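# Load matching blank into vise, clamp, run one cycle

## Task

Pick out the plain metal blank whose width equals that of the dark setting master, and place it inside the guarded machine (the guard has a transparent top). Set it on the two low parallel bars between the vise jaws, either the side that faced up on its plate or flipped over. Slide its long face flush against the fixed jaw (the jaw closer to the plate) and its end flush against the work stop (the rod at the door end of the jaws). Push in VISE AIR (black knob on the control column) to clamp, close the guard door, then press CYCLE START (green button under the knob), which only responds with the door closed and VISE AIR pushed in. The cycle is complete when the amber lamp comes on. Opening the door or pulling VISE AIR back out aborts a running cycle or voids a finished one, and CYCLE START then stays dead for some time. The setting master and all other blanks must finish entirely on their original plate, either face up, not resting on another block or on a plate pin; otherwise it fails. Do not press EMERGENCY STOP (red mushroom), and keep the hand and every arm joint out from above the guard at the end. Anything held in place only by the robot at the end does not count, and anything the robot still touches must not drop by more than about a fingernail's width once released, or it fails. Nothing may leave the table.

## Robot and tools

Robot: one 7-joint Kinova Gen3 arm with a two-finger parallel gripper (pads open up to 50 mm). Joints, base to tip: waist, shoulder, upper arm roll, elbow, forearm roll, wrist pitch, wrist roll; the Joint positions line lists them in that order. Load limits are 46.9 N m for the first four and 29.5 N m for the last three; reaching one causes a TORQUE FAULT: the arm freezes for 10 s and the rest of that call is dropped. A held object's weight adds to the load.

Frames. Results report end_effector_position (metres) and end_effector_quat_wxyz in the scene frame: origin on the table surface under the arm base, +z up, +y to the left when facing along +x. This reported point lies midway between the finger pads; fingertips extend 17.5 mm past it. In the gripper's own frame the fingers point along +z and close along x. A pure rotation command pivots about that pad point. Reported hand positions can be slightly wrong, especially far from the base.

execute_actions(actions): a list of actions run in sequence. Each action is a table of up to 15 rows; each row lasts one control step (1/30 s) and a short table repeats its final row to fill 15 steps. A row is 9 numbers, each in [-1, 1]: dx, dy, dz, rx, ry, rz, position, force_limit, speed. The first six are an offset of the gripper from its measured pose at the start of that action (for a call's first action, the last pose a result showed), expressed in the gripper's own axes; every row is relative to that same start, not to the prior row. Scale: 1.0 equals 0.6 m for dx, dy, dz, and 180 degrees for the rotation vector rx, ry, rz. Per step the command is clipped to 70 mm and 16 degrees from the measured pose, so large offsets need several actions; the arm does not continue past the last clipped pose. position is absolute: +1 fully open (50 mm), about -0.65 pads touching, -1 means close until something blocks. force_limit maps -1/0/+1 to about 20/102/185 N per pad (actual grip up to ~17 % more). speed maps -1/0/+1 to 20/85/150 mm/s of gap change. An empty list just returns state and images.

move(target, speed, blocking): one 9-number row with the same layout and gripper-frame offset meaning, measured from the pose in the latest result that shows one; the finger values are sent at once. The gripper follows a straight path lasting 0.5 to 10 s (cut off at 10 s). speed is in m/s, 0.002 to 0.5, default 0.25; rotation is capped at twice that in rad/s. It ignores obstacles, may lag, stray or overshoot speed near a straight arm. Faster moves and targets set deeper past contact press harder. The extra line reads done, off_target, moving, held or fault, plus active limits: paced means the pose was clipped, held means a safety check blocked steps (the arm may then jump fast). blocking=false returns after 0.5 s; poll with wait(0), and do not send other motion until the move has ended or you call stop.

wait(seconds): 0 to 10 s, arm holds its last command; returns early when a move ends. stop(): brakes a running move (needs room); fingers continue. zoom_image(camera, region): enlarges [x0, y0, x1, y1] pixels, max 504x504, of cam_high, cam_low or cam_wrist. read_manual gives only licence text. finished_scene(scene) ends the current scene irreversibly after the last command settles.

Gripping: send position -1 and keep it; object_status 2 means closed onto something. 0 moving, 1 blocked while opening, 3 reached target or pads met (likely empty). Changing position by 0.01 or more is needed for new force or speed values to apply; to loosen, open first. Opening in mm is about (250 - position_measured) x 0.202.

Other result lines: Hand target is where the controller is heading; pose unreachable means the clearance check altered or blocked the command. Joint torques carry contact and load information. MOTOR HOT appears from 60 °C; at 75 °C an OVER-TEMPERATURE FAULT lets the arm sag, so avoid holding loads for long. The sim keeps running while you compose replies.

Suggested order: inspect plates to find the blank matching the master's width; grasp it gently, lift clear of other blocks and pins; carry it in through the open door (never pass the arm over the guard); set it on the parallels, nudge it against the fixed jaw and the work stop; release and withdraw; press VISE AIR in; shut the door; press CYCLE START; wait for the amber lamp; park the arm clear of the guard and of any contact.

Avoid: knocking blocks off plates or onto pins/other blocks, dropping the blank, slamming or hard pushes on buttons and door, the red EMERGENCY STOP, reopening the door or releasing VISE AIR after the cycle, and ending with the robot supporting anything.

Each tool is called after ">>>" as name([rows], argument=value, ...), one row to a line, values as JSON.

## Session

>>> execute_actions(actions=[])

Scene clock: 0.00 s.
end_effector_position=(+0.2015, -0.7023, +0.1050) position_measured=3 object_status=3 end_effector_quat_wxyz=(+0.106, +0.109, +0.986, -0.069)
Joint positions: [ 2.102  0.64  -1.128  1.557  0.247  0.574  4.175]
Joint velocities: [-0. -0.  0. -0.  0.  0. -0.]
Joint torques (N m, as the joint torque sensors report them, + toward a larger angle): no reading
Hand target: +0.202, -0.702, +0.105; +0.106, +0.109, +0.986, -0.069

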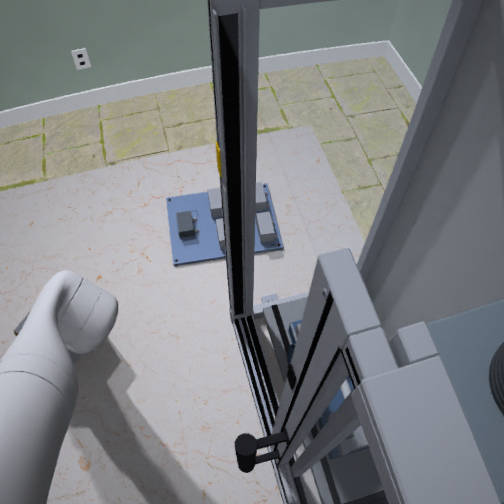

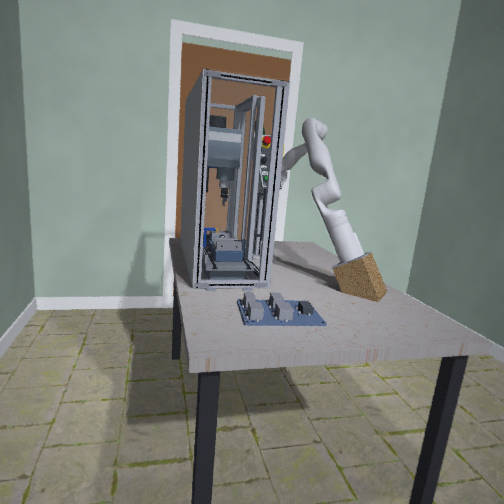

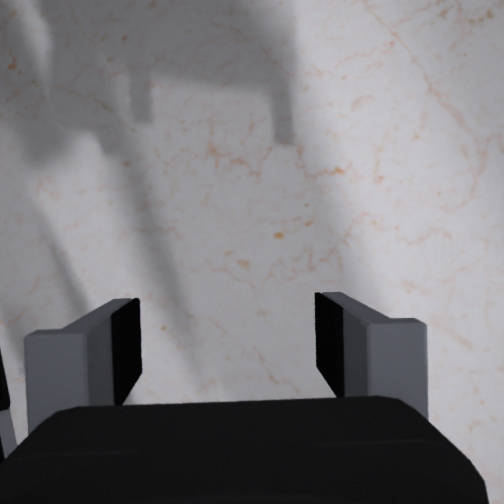

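>>> zoom_image(camera="cam_low", region=[160, 60, 410, 340])

>>> zoom_image(camera="cam_high", region=[150, 160, 310, 320])

Region (160, 60, 410, 340) of cam_low's 504x504 image, scaled by 1.800, with more detail than that image has; it fills the left 450 columns of this view, and the rest is white.

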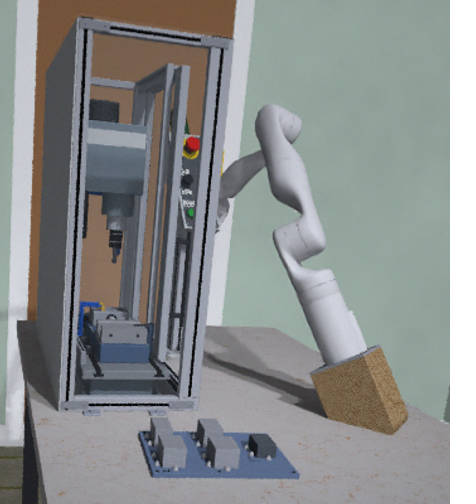

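Region (150, 160, 310, 320) of cam_high's 504x504 image, scaled by 3.150, with more detail than that image has.

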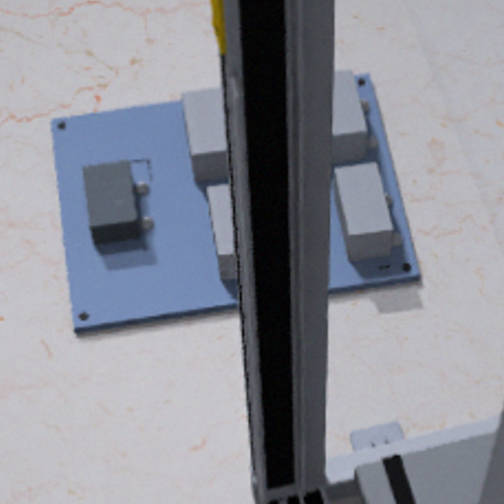

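>>> move(target=[0,0,-0.3,0,0,0,1,0,0])

Scene clock: 4.57 s.
end_effector_position=(+0.1670, -0.6730, +0.2785) position_measured=3 object_status=3 end_effector_quat_wxyz=(+0.105, +0.109, +0.986, -0.069)
Joint positions: [ 2.622  0.459 -1.461  1.489 -0.018  0.937  4.395]
Joint velocities: [ 0.004 -0.001 -0.     0.    -0.    -0.     0.001]
Joint torques (N m, as the joint torque sensors report them, + toward a larger angle): [ 7.52 -5.3  -1.82 -9.23 -0.62 -0.8   0.04]
Hand target: +0.167, -0.673, +0.279; +0.105, +0.109, +0.986, -0.069
Off the commanded pose: 0.001 m, 0 deg.
move: done

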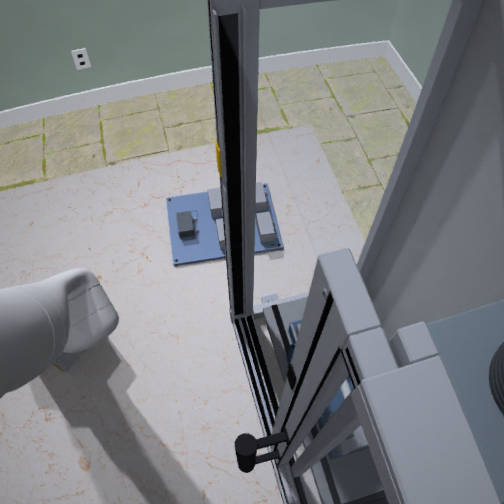

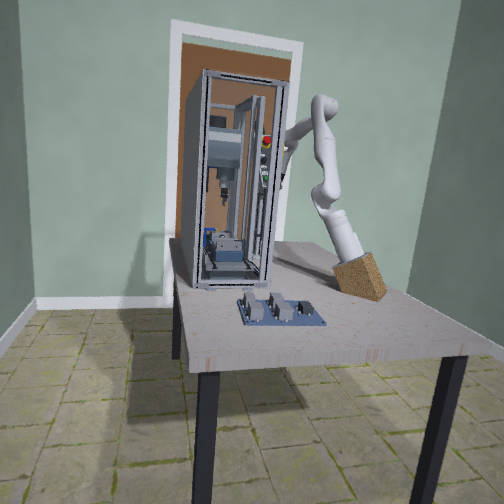

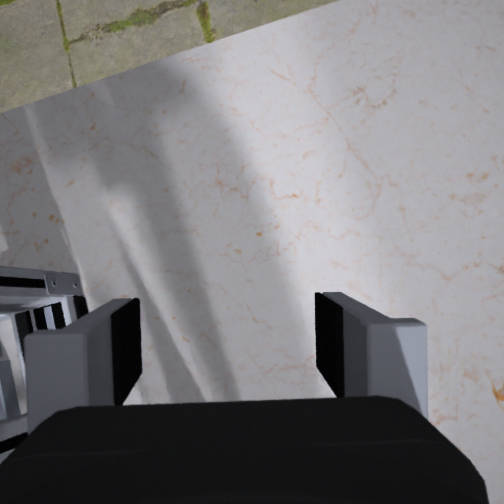

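>>> move(target=[0.268,0.462,-0.235,-0.044,0.067,-0.070,1,0,0])

Scene clock: 8.83 s.
end_effector_position=(+0.0511, -0.3497, +0.3466) position_measured=3 object_status=3 end_effector_quat_wxyz=(+0.000, -0.000, +1.000, +0.001)
Joint positions: [ 3.917  0.713 -2.366  2.071  0.093  1.231  4.765]
Joint velocities: [ 0.007  0.007 -0.001  0.     0.001 -0.001 -0.003]
Joint torques (N m, as the joint torque sensors report them, + toward a larger angle): [ 3.44  3.04 -0.02 -9.25 -0.24 -0.38 -0.12]
Hand target: +0.051, -0.350, +0.347; +0.000, +0.000, +1.000, +0.001
Off the commanded pose: 0.002 m, 0 deg.
move: done

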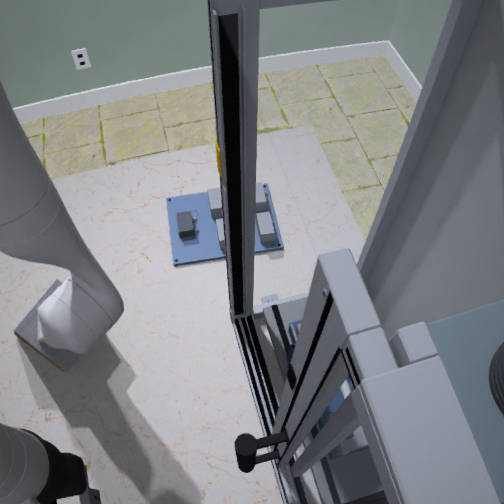

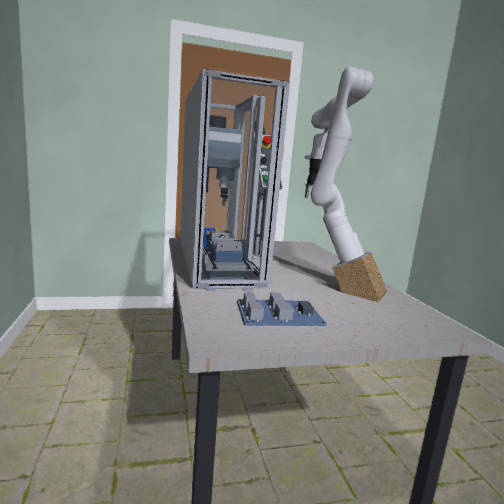

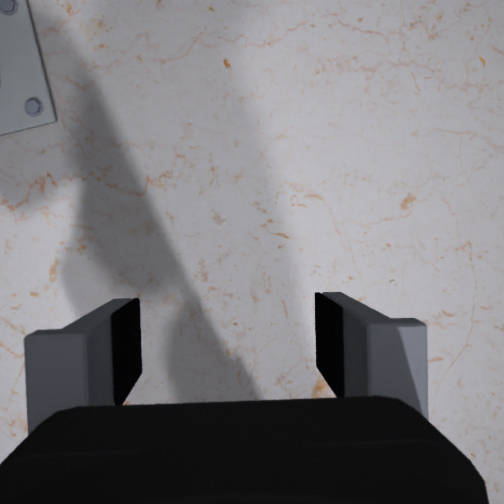

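>>> move(target=[-0.15,0.95,0,0,0,0,1,0,0])

Scene clock: 11.97 s.
end_effector_position=(+0.0684, -0.2377, +0.3425) position_measured=3 object_status=3 end_effector_quat_wxyz=(+0.000, -0.000, +1.000, +0.003)
Joint positions: [ 4.171  0.968 -2.58   2.261  0.084  1.362  4.735]
Joint velocities: [ 0.  0. -0. -0.  0. -0.  0.]
Joint torques (N m, as the joint torque sensors report them, + toward a larger angle): [ 0.25 -0.42 -0.27 -9.68 -0.14 -0.31 -0.23]
Hand target: +0.068, -0.238, +0.343; +0.000, -0.000, +1.000, +0.003
Off the commanded pose: 0.464 m, 0 deg; position clipped at the last step of the last action.
move: held; limits=paced,held; held on 60 of 79 steps, including the last
pose unreachable: on one or more control steps of this call, first in action 0 (counted from 0), an arm could not follow its commanded pose, so it was not sent that pose on those steps. On the call's last step it was still not sent that pose. It may still have moved: this result reports where it is.
cause: the commanded pose would bring two parts of the arm too close to each other (its gripper and another part of the arm, with joints 2 (shoulder) to 7 (wrist roll) between them).

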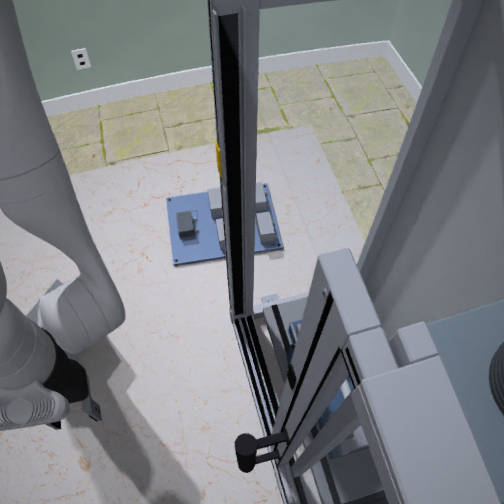

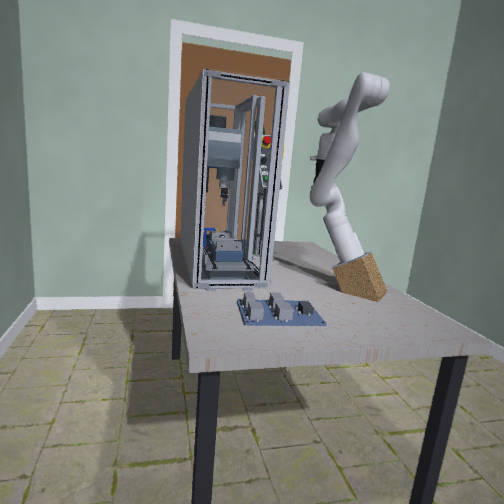

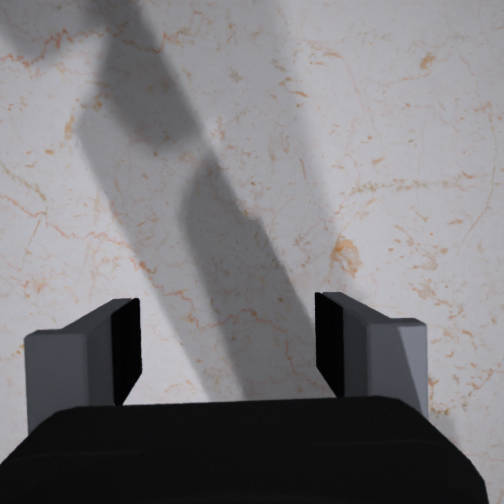

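>>> move(target=[-0.22,0.1,0.1,0,0,0,1,0,0])

>>> move(target=[0,0.6,0,0,0,0,1,0,0], speed=0.15)

Scene clock: 13.60 s.
end_effector_position=(+0.1125, -0.2153, +0.3213) position_measured=3 object_status=3 end_effector_quat_wxyz=(+0.002, +0.001, +1.000, +0.005)
Joint positions: [ 4.263  0.989 -2.76   2.356 -0.036  1.327  4.676]
Joint velocities: [-0.     0.     0.     0.     0.    -0.     0.001]
Joint torques (N m, as the joint torque sensors report them, + toward a larger angle): [-0.64 -0.63  0.33 -9.26 -0.09 -0.34 -0.36]
Hand target: +0.112, -0.215, +0.321; +0.002, +0.001, +1.000, +0.005
Off the commanded pose: 0.103 m, 0 deg; position clipped at the last step of the last action.
move: held; limits=paced,held; held on 16 of 28 steps, including the last
pose unreachable: on one or more control steps of this call, first in action 0 (counted from 0), an arm could not follow its commanded pose, so it was not sent that pose on those steps. On the call's last step it was still not sent that pose. It may still have moved: this result reports where it is.
cause: the commanded pose would bring two parts of the arm too close to each other (its gripper and another part of the arm, with joints 2 (shoulder) to 7 (wrist roll) between them).

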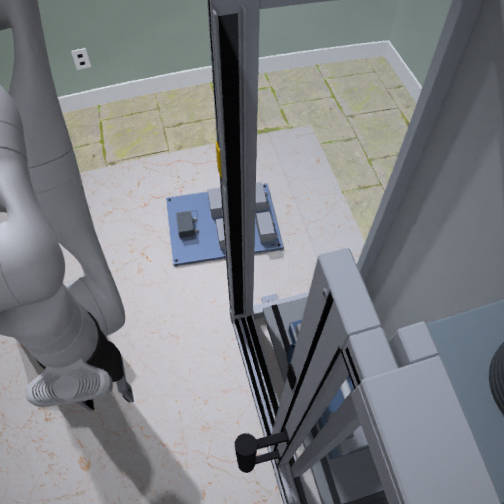

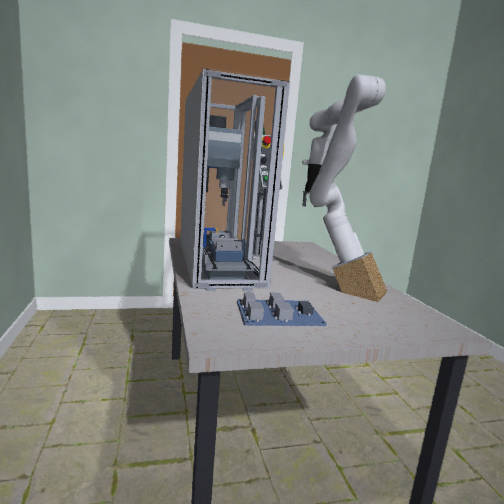

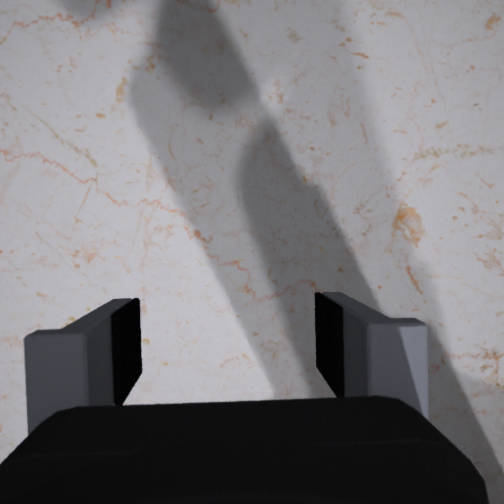

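Scene clock: 16.27 s.
end_effector_position=(+0.1124, -0.2146, +0.3215) position_measured=3 object_status=3 end_effector_quat_wxyz=(+0.002, +0.001, +1.000, +0.004)
Joint positions: [ 4.265  0.994 -2.761  2.356 -0.036  1.329  4.676]
Joint velocities: [ 0.     0.     0.     0.    -0.    -0.    -0.001]
Joint torques (N m, as the joint torque sensors report them, + toward a larger angle): [-0.8  -0.75  0.5  -9.48 -0.36 -0.19 -0.35]
Hand target: +0.112, -0.215, +0.321; +0.002, +0.001, +1.000, +0.004
Off the commanded pose: 0.359 m, 0 deg; position clipped at the last step of the last action.
move: held; limits=paced,held; held on 78 of 80 steps, including the last
pose unreachable: on one or more control steps of this call, first in action 0 (counted from 0), an arm could not follow its commanded pose, so it was not sent that pose on those steps. On the call's last step it was still not sent that pose. It may still have moved: this result reports where it is.
cause: the commanded pose would bring two parts of the arm too close to each other (its gripper and another part of the arm, with joints 2 (shoulder) to 7 (wrist roll) between them).

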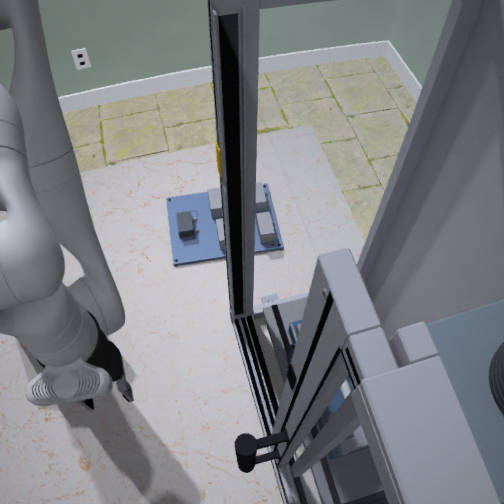

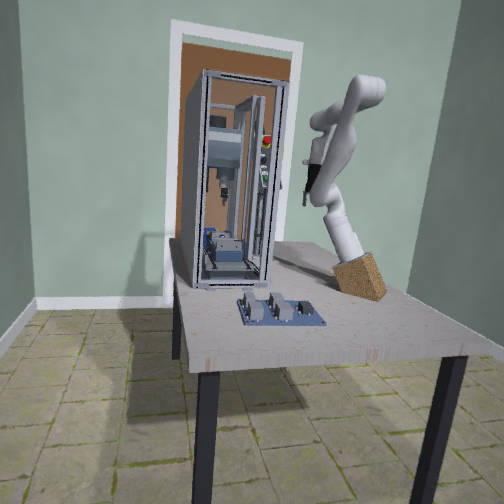

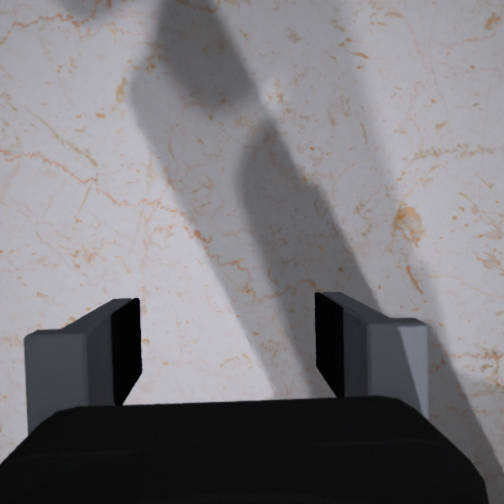

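>>> move(target=[0.6,-0.4,0,0,0,0,1,0,0])

>>> move(target=[0.3,0.6,0,0,0,0,1,0,0])

>>> move(target=[-0.3,0.6,0,0,0,0,1,0,0])

Scene clock: 19.17 s.
end_effector_position=(-0.2477, -0.4535, +0.3194) position_measured=3 object_status=3 end_effector_quat_wxyz=(+0.003, +0.000, +1.000, +0.003)
Joint positions: [ 3.203  0.997 -1.553  1.431  0.516  1.382  5.06 ]
Joint velocities: [-0.006  0.001  0.001 -0.001 -0.     0.001 -0.   ]
Joint torques (N m, as the joint torque sensors report them, + toward a larger angle): [  9.61 -10.86  -4.24  -8.1   -0.34  -0.23  -0.2 ]
Hand target: -0.248, -0.454, +0.319; +0.003, +0.000, +1.000, +0.003
Off the commanded pose: 0.001 m, 0 deg.
move: done

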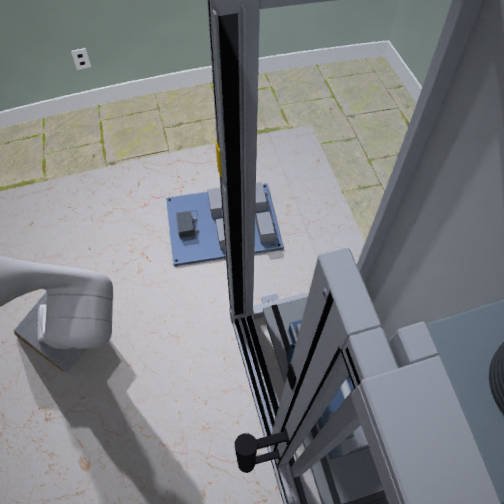

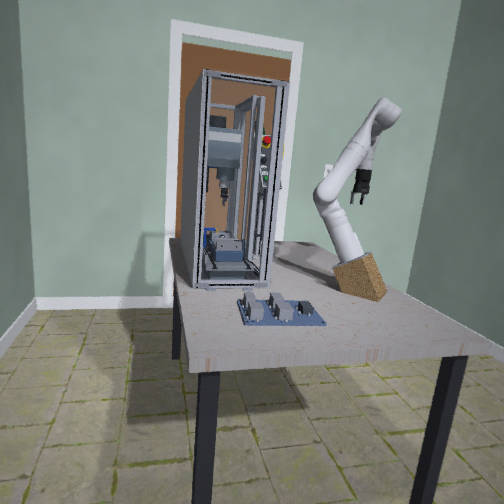

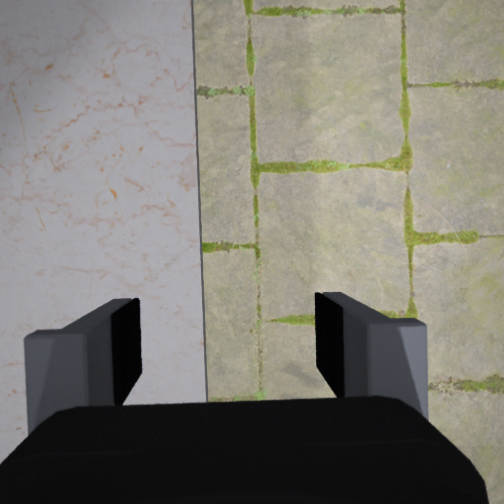

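Scene clock: 21.20 s.
end_effector_position=(-0.4259, -0.0930, +0.3201) position_measured=3 object_status=3 end_effector_quat_wxyz=(+0.003, +0.001, +1.000, +0.003)
Joint positions: [ 3.664  1.366 -1.376  1.224  0.784  1.596  5.766]
Joint velocities: [-0.003  0.005  0.001 -0.002 -0.002  0.     0.002]
Joint torques (N m, as the joint torque sensors report them, + toward a larger angle): [  6.28 -18.9   -5.94  -6.52  -0.51  -0.05  -0.34]
Hand target: -0.426, -0.093, +0.320; +0.003, +0.001, +1.000, +0.002
Off the commanded pose: 0.002 m, 0 deg.
move: done

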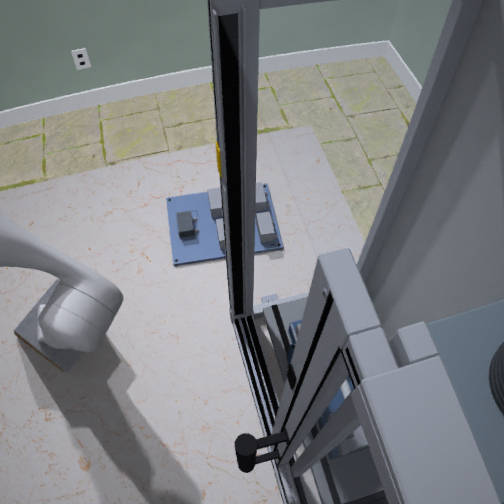

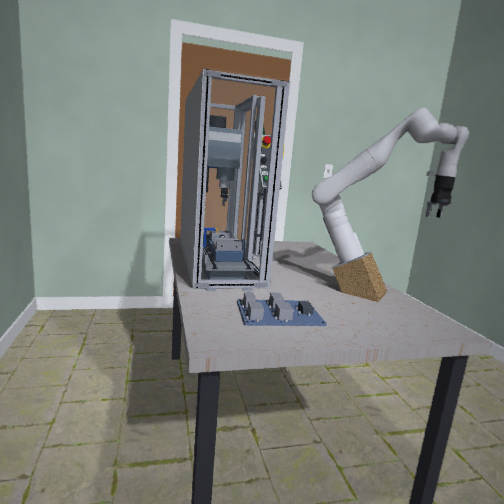

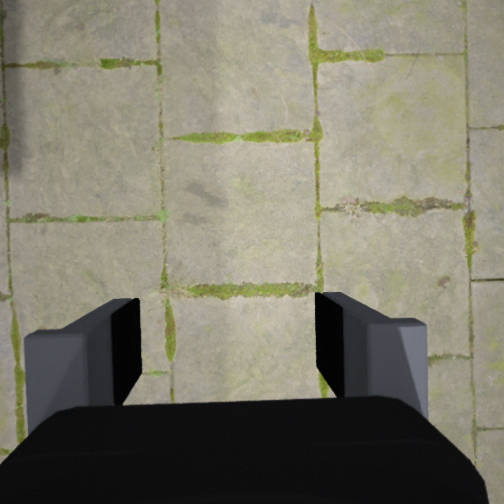

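Scene clock: 23.57 s.
end_effector_position=(-0.2437, +0.2664, +0.3233) position_measured=3 object_status=3 end_effector_quat_wxyz=(+0.002, +0.003, +1.000, +0.004)
Joint positions: [ 4.357  1.689 -1.73   1.235  1.36   2.088  6.285]
Joint velocities: [-0.017  0.104 -0.181 -0.018  0.141  0.141  0.   ]
Joint torques (N m, as the joint torque sensors report them, + toward a larger angle): [ -1.87 -21.03  -7.71  -1.44  -0.08   0.11  -0.29]
Hand target: -0.244, +0.266, +0.323; +0.003, +0.002, +1.000, +0.003
Off the commanded pose: 0.002 m, 0 deg.
joint sent to its limit — the command would take joint 7 (wrist roll) past its upper limit, so that joint was sent only as far as its limit.
move: done

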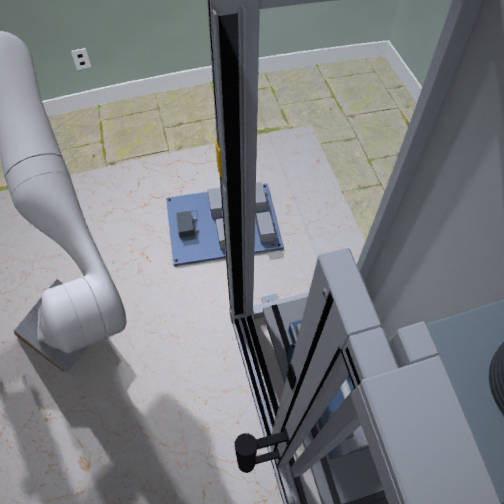

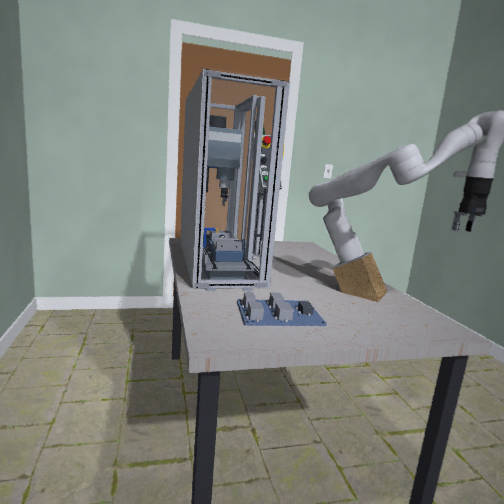

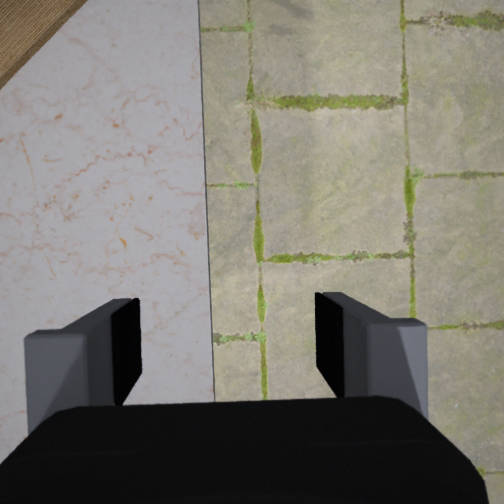

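>>> move(target=[-0.7,0.15,0.1,0,0,0.99,1,0,0])

Scene clock: 30.57 s.
end_effector_position=(+0.1772, +0.3528, +0.2655) position_measured=3 object_status=3 end_effector_quat_wxyz=(-0.004, +1.000, +0.013, +0.003)
Joint positions: [ 5.279  1.285 -1.438  1.67   1.208  1.95   3.794]
Joint velocities: [ 0.003 -0.001 -0.001 -0.     0.     0.002 -0.001]
Joint torques (N m, as the joint torque sensors report them, + toward a larger angle): [ -9.52 -16.16  -8.16  -3.33  -0.17  -0.13   0.14]
Hand target: +0.177, +0.353, +0.266; -0.004, +1.000, +0.013, +0.003
Off the commanded pose: 0.002 m, 0 deg.
move: done

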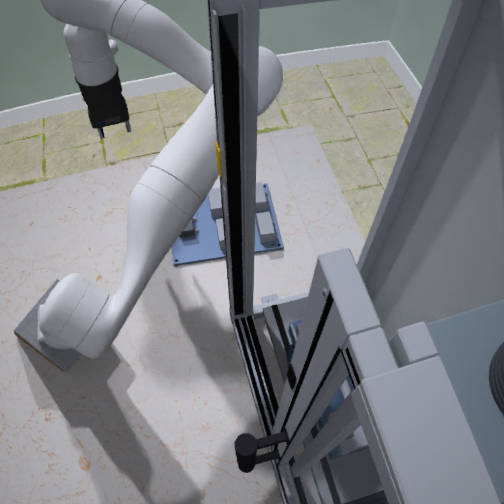

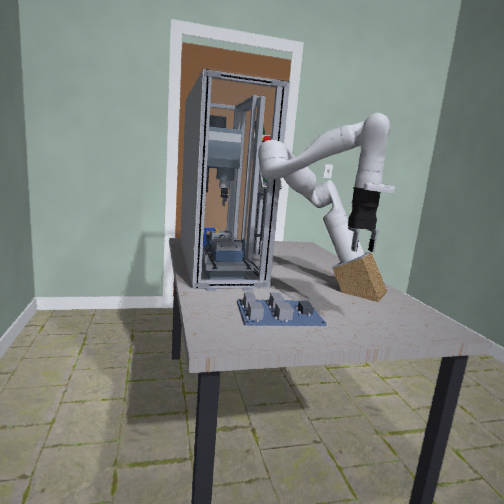

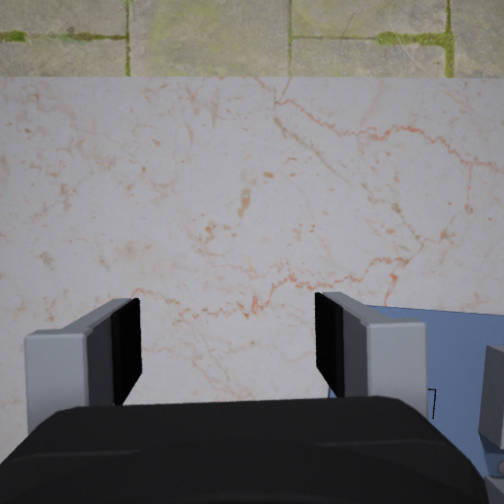

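>>> move(target=[0.33,0.2,0,0,0,0,1,0,0], speed=0.12)

Scene clock: 41.73 s.
end_effector_position=(+0.2055, +0.3318, +0.2673) position_measured=3 object_status=3 end_effector_quat_wxyz=(-0.005, +0.999, +0.031, +0.007)
Joint positions: [ 5.354  1.248 -1.47   1.719  1.195  1.969  3.858]
Joint velocities: [-0.     0.001  0.     0.     0.     0.001  0.   ]
Joint torques (N m, as the joint torque sensors report them, + toward a larger angle): [ -6.13 -16.87  -8.04  -3.55  -0.14  -0.2   -0.24]
Hand target: +0.207, +0.331, +0.267; -0.005, +1.000, +0.029, +0.007
Off the commanded pose: 0.197 m, 2 deg.
TORQUE FAULT: the external load on joint 1 (waist) reached its load limit, and the arm stopped for 10 seconds. That time counts as 20 of the actions that you can send in this scene. The arm's remaining commands of this call were not run. The gripper holds where it stopped, with its grip as last carried out, and the arm accepts commands again: back off and push less far. The arm stops again, at the same cost, whenever a joint's load reaches its limit.
move: fault

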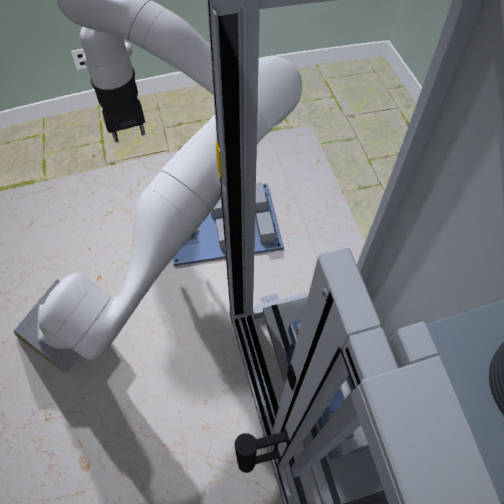

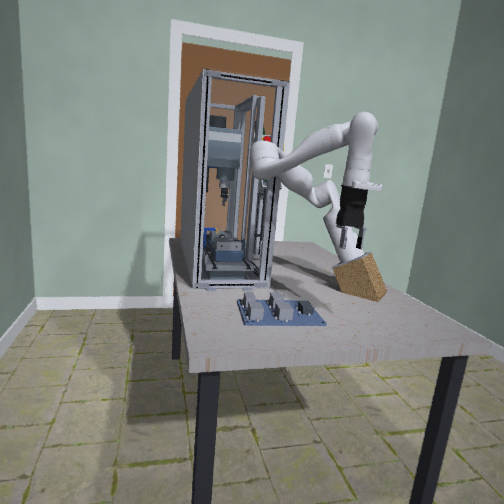

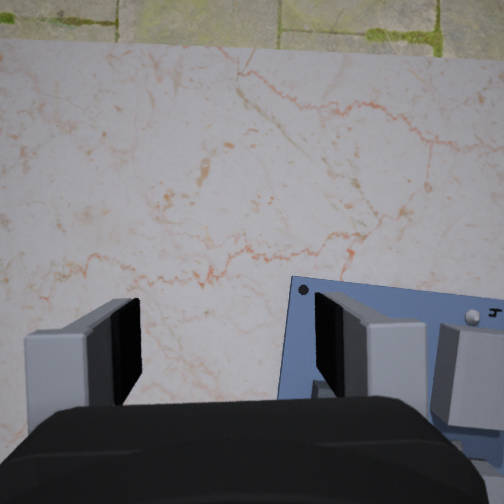

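>>> move(target=[-0.3,-0.1,0,0,0,0,1,0,0], speed=0.15)

>>> move(target=[0,0,0,0,0,0.95,1,0,0], speed=0.5)

Scene clock: 46.03 s.
end_effector_position=(+0.0225, +0.3812, +0.2658) position_measured=3 object_status=3 end_effector_quat_wxyz=(-0.005, +0.999, +0.031, +0.006)
Joint positions: [ 4.951  1.418 -1.38   1.573  1.208  1.885  3.587]
Joint velocities: [-0.008  0.003  0.    -0.001 -0.     0.001 -0.   ]
Joint torques (N m, as the joint torque sensors report them, + toward a larger angle): [ -7.57 -16.18  -8.08  -3.2    0.    -0.25  -0.13]
Hand target: +0.022, +0.381, +0.266; -0.005, +0.999, +0.031, +0.007
Off the commanded pose: 0.001 m, 0 deg.
move: done

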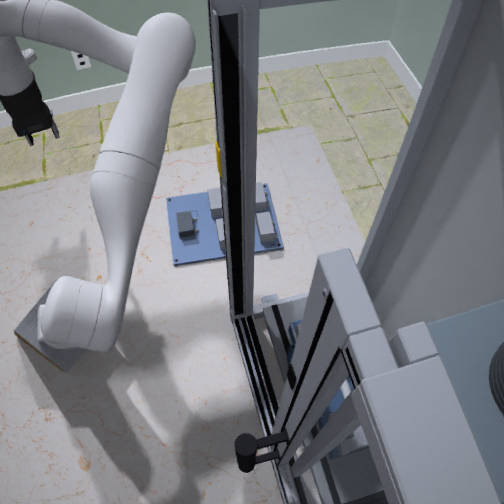

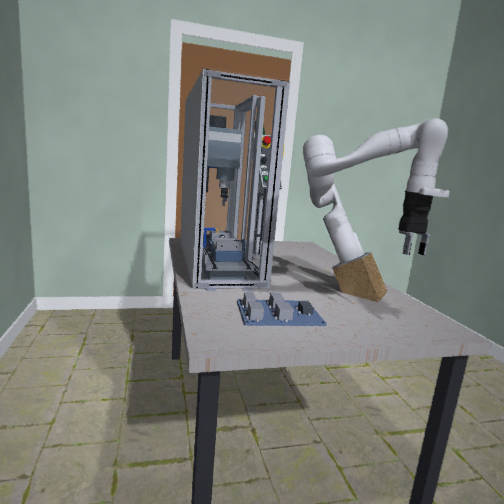

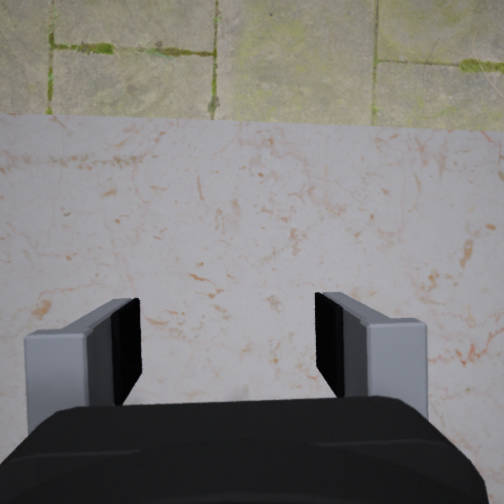

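Scene clock: 49.50 s.
end_effector_position=(+0.0223, +0.3808, +0.2656) position_measured=3 object_status=3 end_effector_quat_wxyz=(+0.007, -0.110, +0.994, +0.004)
Joint positions: [ 4.78   1.24  -0.935  1.392  0.981  1.591  0.865]
Joint velocities: [-0.001 -0.003 -0.001  0.001  0.001 -0.    -0.   ]
Joint torques (N m, as the joint torque sensors report them, + toward a larger angle): [ -8.29 -19.18  -7.43  -5.54  -0.14   0.04  -0.1 ]
Hand target: +0.022, +0.381, +0.266; +0.007, -0.110, +0.994, +0.004
Off the commanded pose: 0.000 m, 0 deg.
move: done

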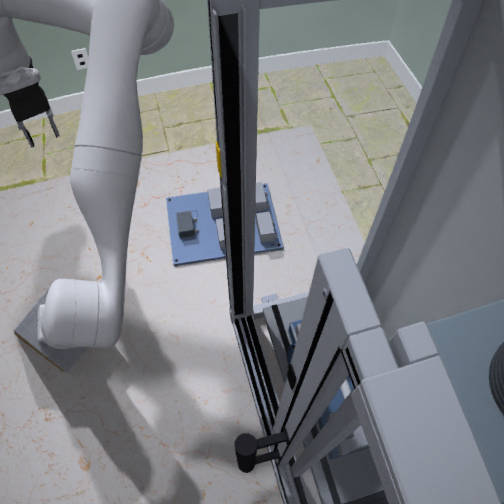

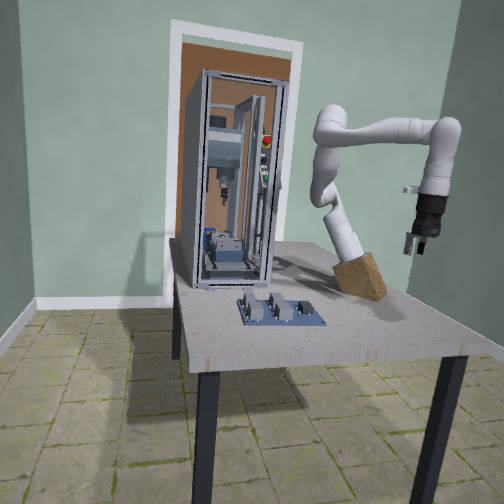

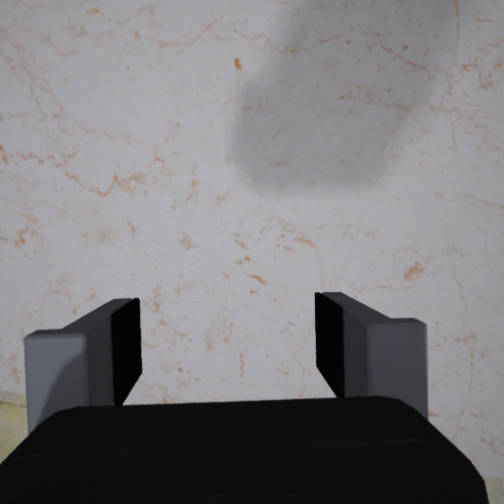

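>>> move(target=[0,0,0,0,0,0.97,1,0,0], speed=0.5)

>>> move(target=[0,0,0,0,0,0.97,1,0,0], speed=0.5)

Scene clock: 53.37 s.
end_effector_position=(+0.0220, +0.3803, +0.2651) position_measured=3 object_status=3 end_effector_quat_wxyz=(-0.003, +0.988, +0.156, +0.006)
Joint positions: [ 4.509  0.954 -0.33   1.592  0.527  1.211 -1.932]
Joint velocities: [-0.005 -0.001 -0.003  0.     0.002 -0.001 -0.003]
Joint torques (N m, as the joint torque sensors report them, + toward a larger angle): [ -6.63 -16.98  -3.5   -7.88  -0.42  -0.27  -0.31]
Hand target: +0.022, +0.380, +0.265; -0.003, +0.988, +0.157, +0.006
Off the commanded pose: 0.001 m, 0 deg.
move: done

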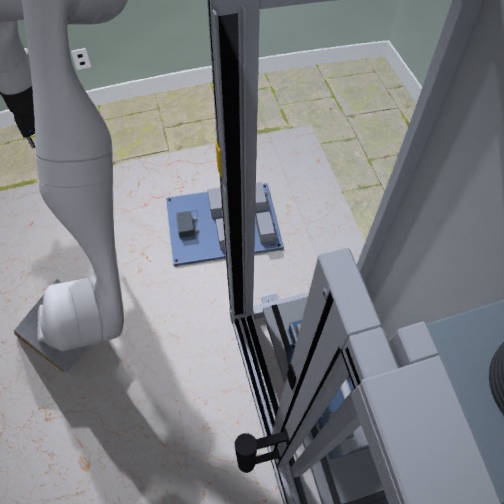

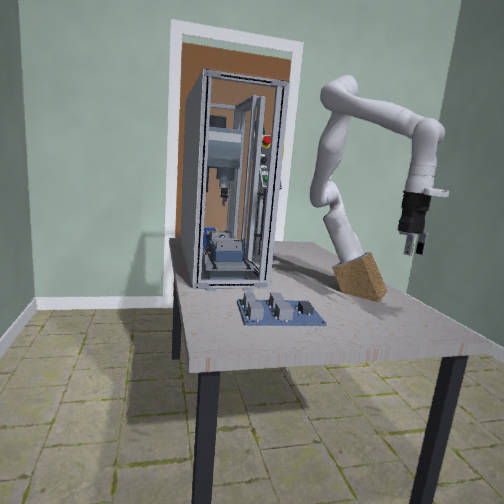

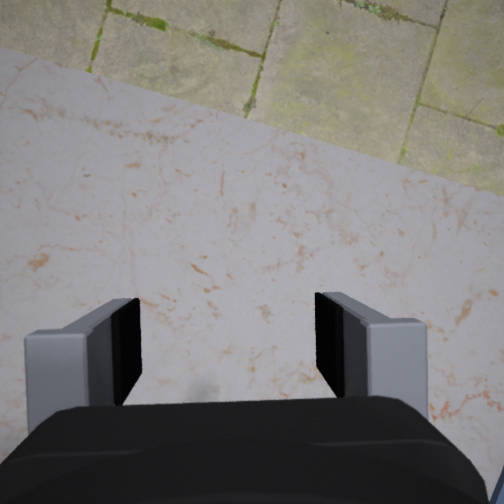

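Scene clock: 56.90 s.
end_effector_position=(+0.0217, +0.3799, +0.2648) position_measured=3 object_status=3 end_effector_quat_wxyz=(+0.005, -0.202, +0.979, +0.002)
Joint positions: [ 4.044  1.105  0.495  1.43  -0.164  1.15  -4.393]
Joint velocities: [-0.003  0.002 -0.002 -0.     0.001  0.001 -0.001]
Joint torques (N m, as the joint torque sensors report them, + toward a larger angle): [ -4.93 -18.58   2.57  -8.66  -0.11  -0.05  -0.24]
Hand target: +0.022, +0.380, +0.265; +0.005, -0.203, +0.979, +0.001
Off the commanded pose: 0.001 m, 0 deg.
move: done

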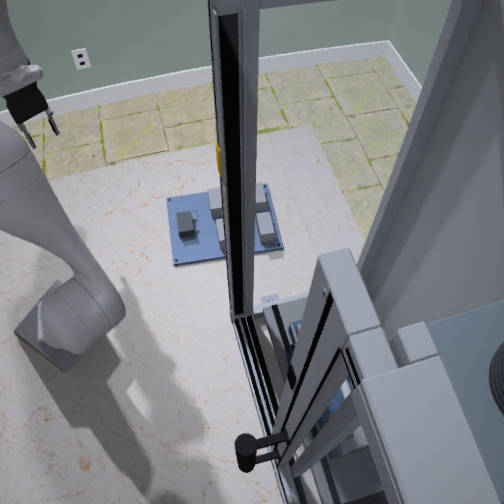

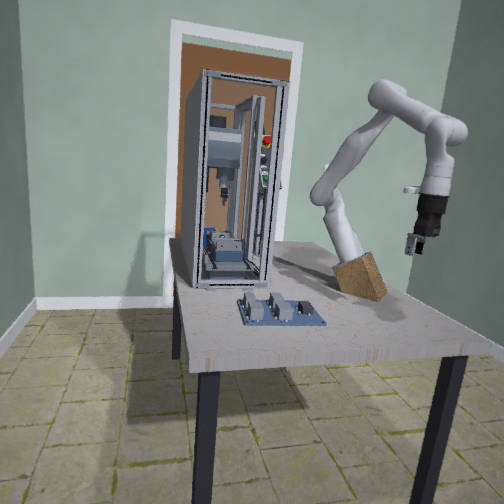

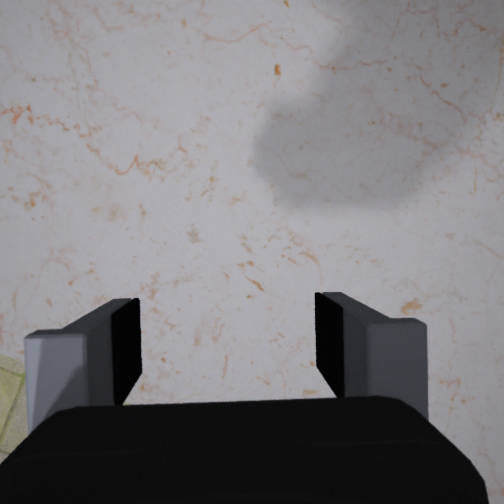

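>>> move(target=[-0.452,-0.34,0,0,0,0.13,1,0,0], speed=0.15)

Scene clock: 60.23 s.
end_effector_position=(+0.3504, +0.2997, +0.2676) position_measured=3 object_status=3 end_effector_quat_wxyz=(+0.004, +0.000, +1.000, +0.003)
Joint positions: [ 4.469  0.858  0.759  1.512 -0.035  1.113 -4.202]
Joint velocities: [ 0.006  0.     0.001 -0.001 -0.001 -0.001  0.001]
Joint torques (N m, as the joint torque sensors report them, + toward a larger angle): [ -9.76 -13.46   1.09  -8.92   0.08  -0.07  -0.3 ]
Hand target: +0.351, +0.299, +0.267; +0.004, +0.000, +1.000, +0.003
Off the commanded pose: 0.001 m, 0 deg.
move: done

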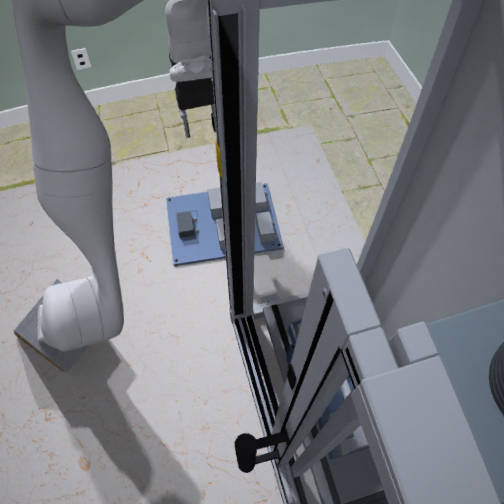

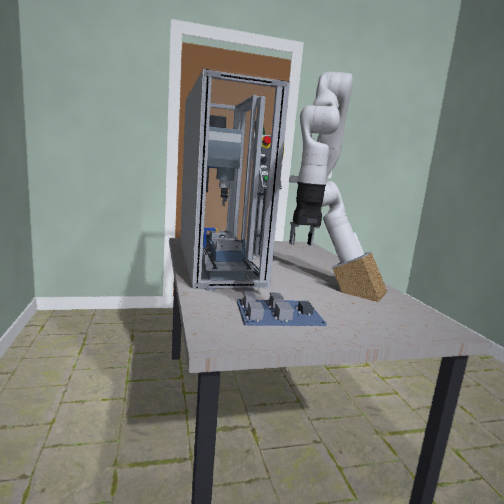

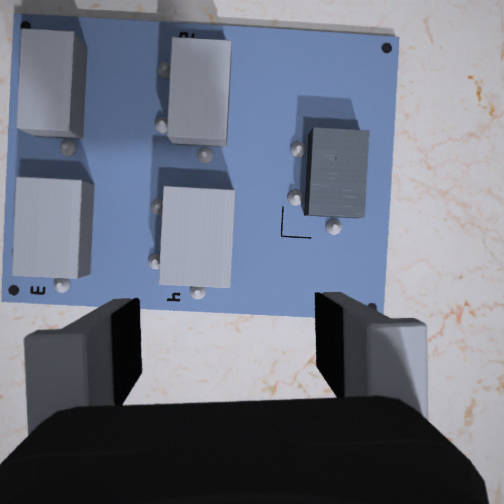

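>>> move(target=[0.112,-0.133,0.25,0,0,0.017,1,0,0], speed=0.15)

Scene clock: 62.40 s.
end_effector_position=(+0.2843, +0.2215, +0.1165) position_measured=3 object_status=3 end_effector_quat_wxyz=(+0.004, +0.027, +1.000, +0.004)
Joint positions: [ 4.487  0.939  0.701  2.035 -0.091  0.518 -4.254]
Joint velocities: [ 0.002  0.003  0.     0.001  0.    -0.001  0.   ]
Joint torques (N m, as the joint torque sensors report them, + toward a larger angle): [ -8.85 -11.76   1.25  -4.66  -0.22   0.24  -0.14]
Hand target: +0.284, +0.221, +0.116; +0.004, +0.027, +1.000, +0.003
Off the commanded pose: 0.001 m, 0 deg.
move: done

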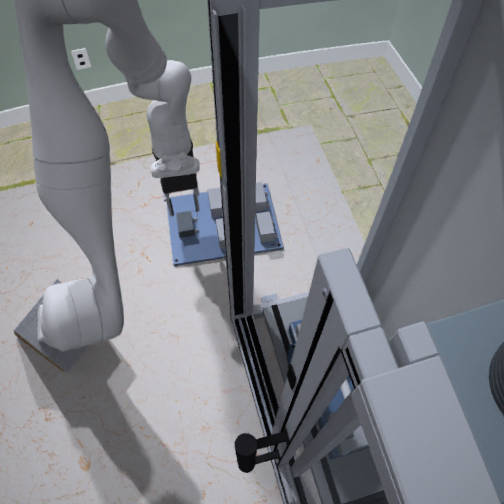

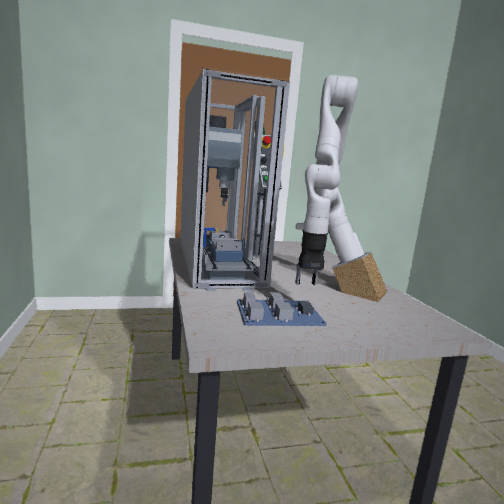

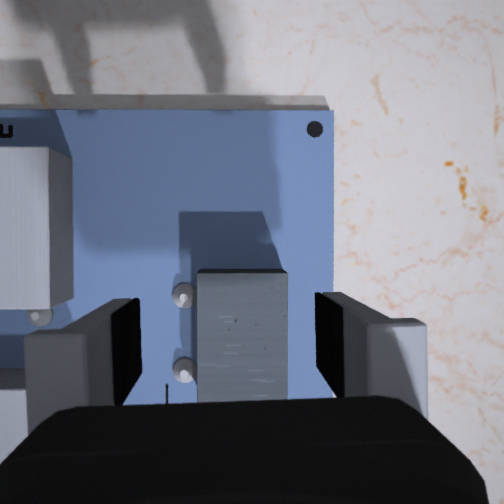

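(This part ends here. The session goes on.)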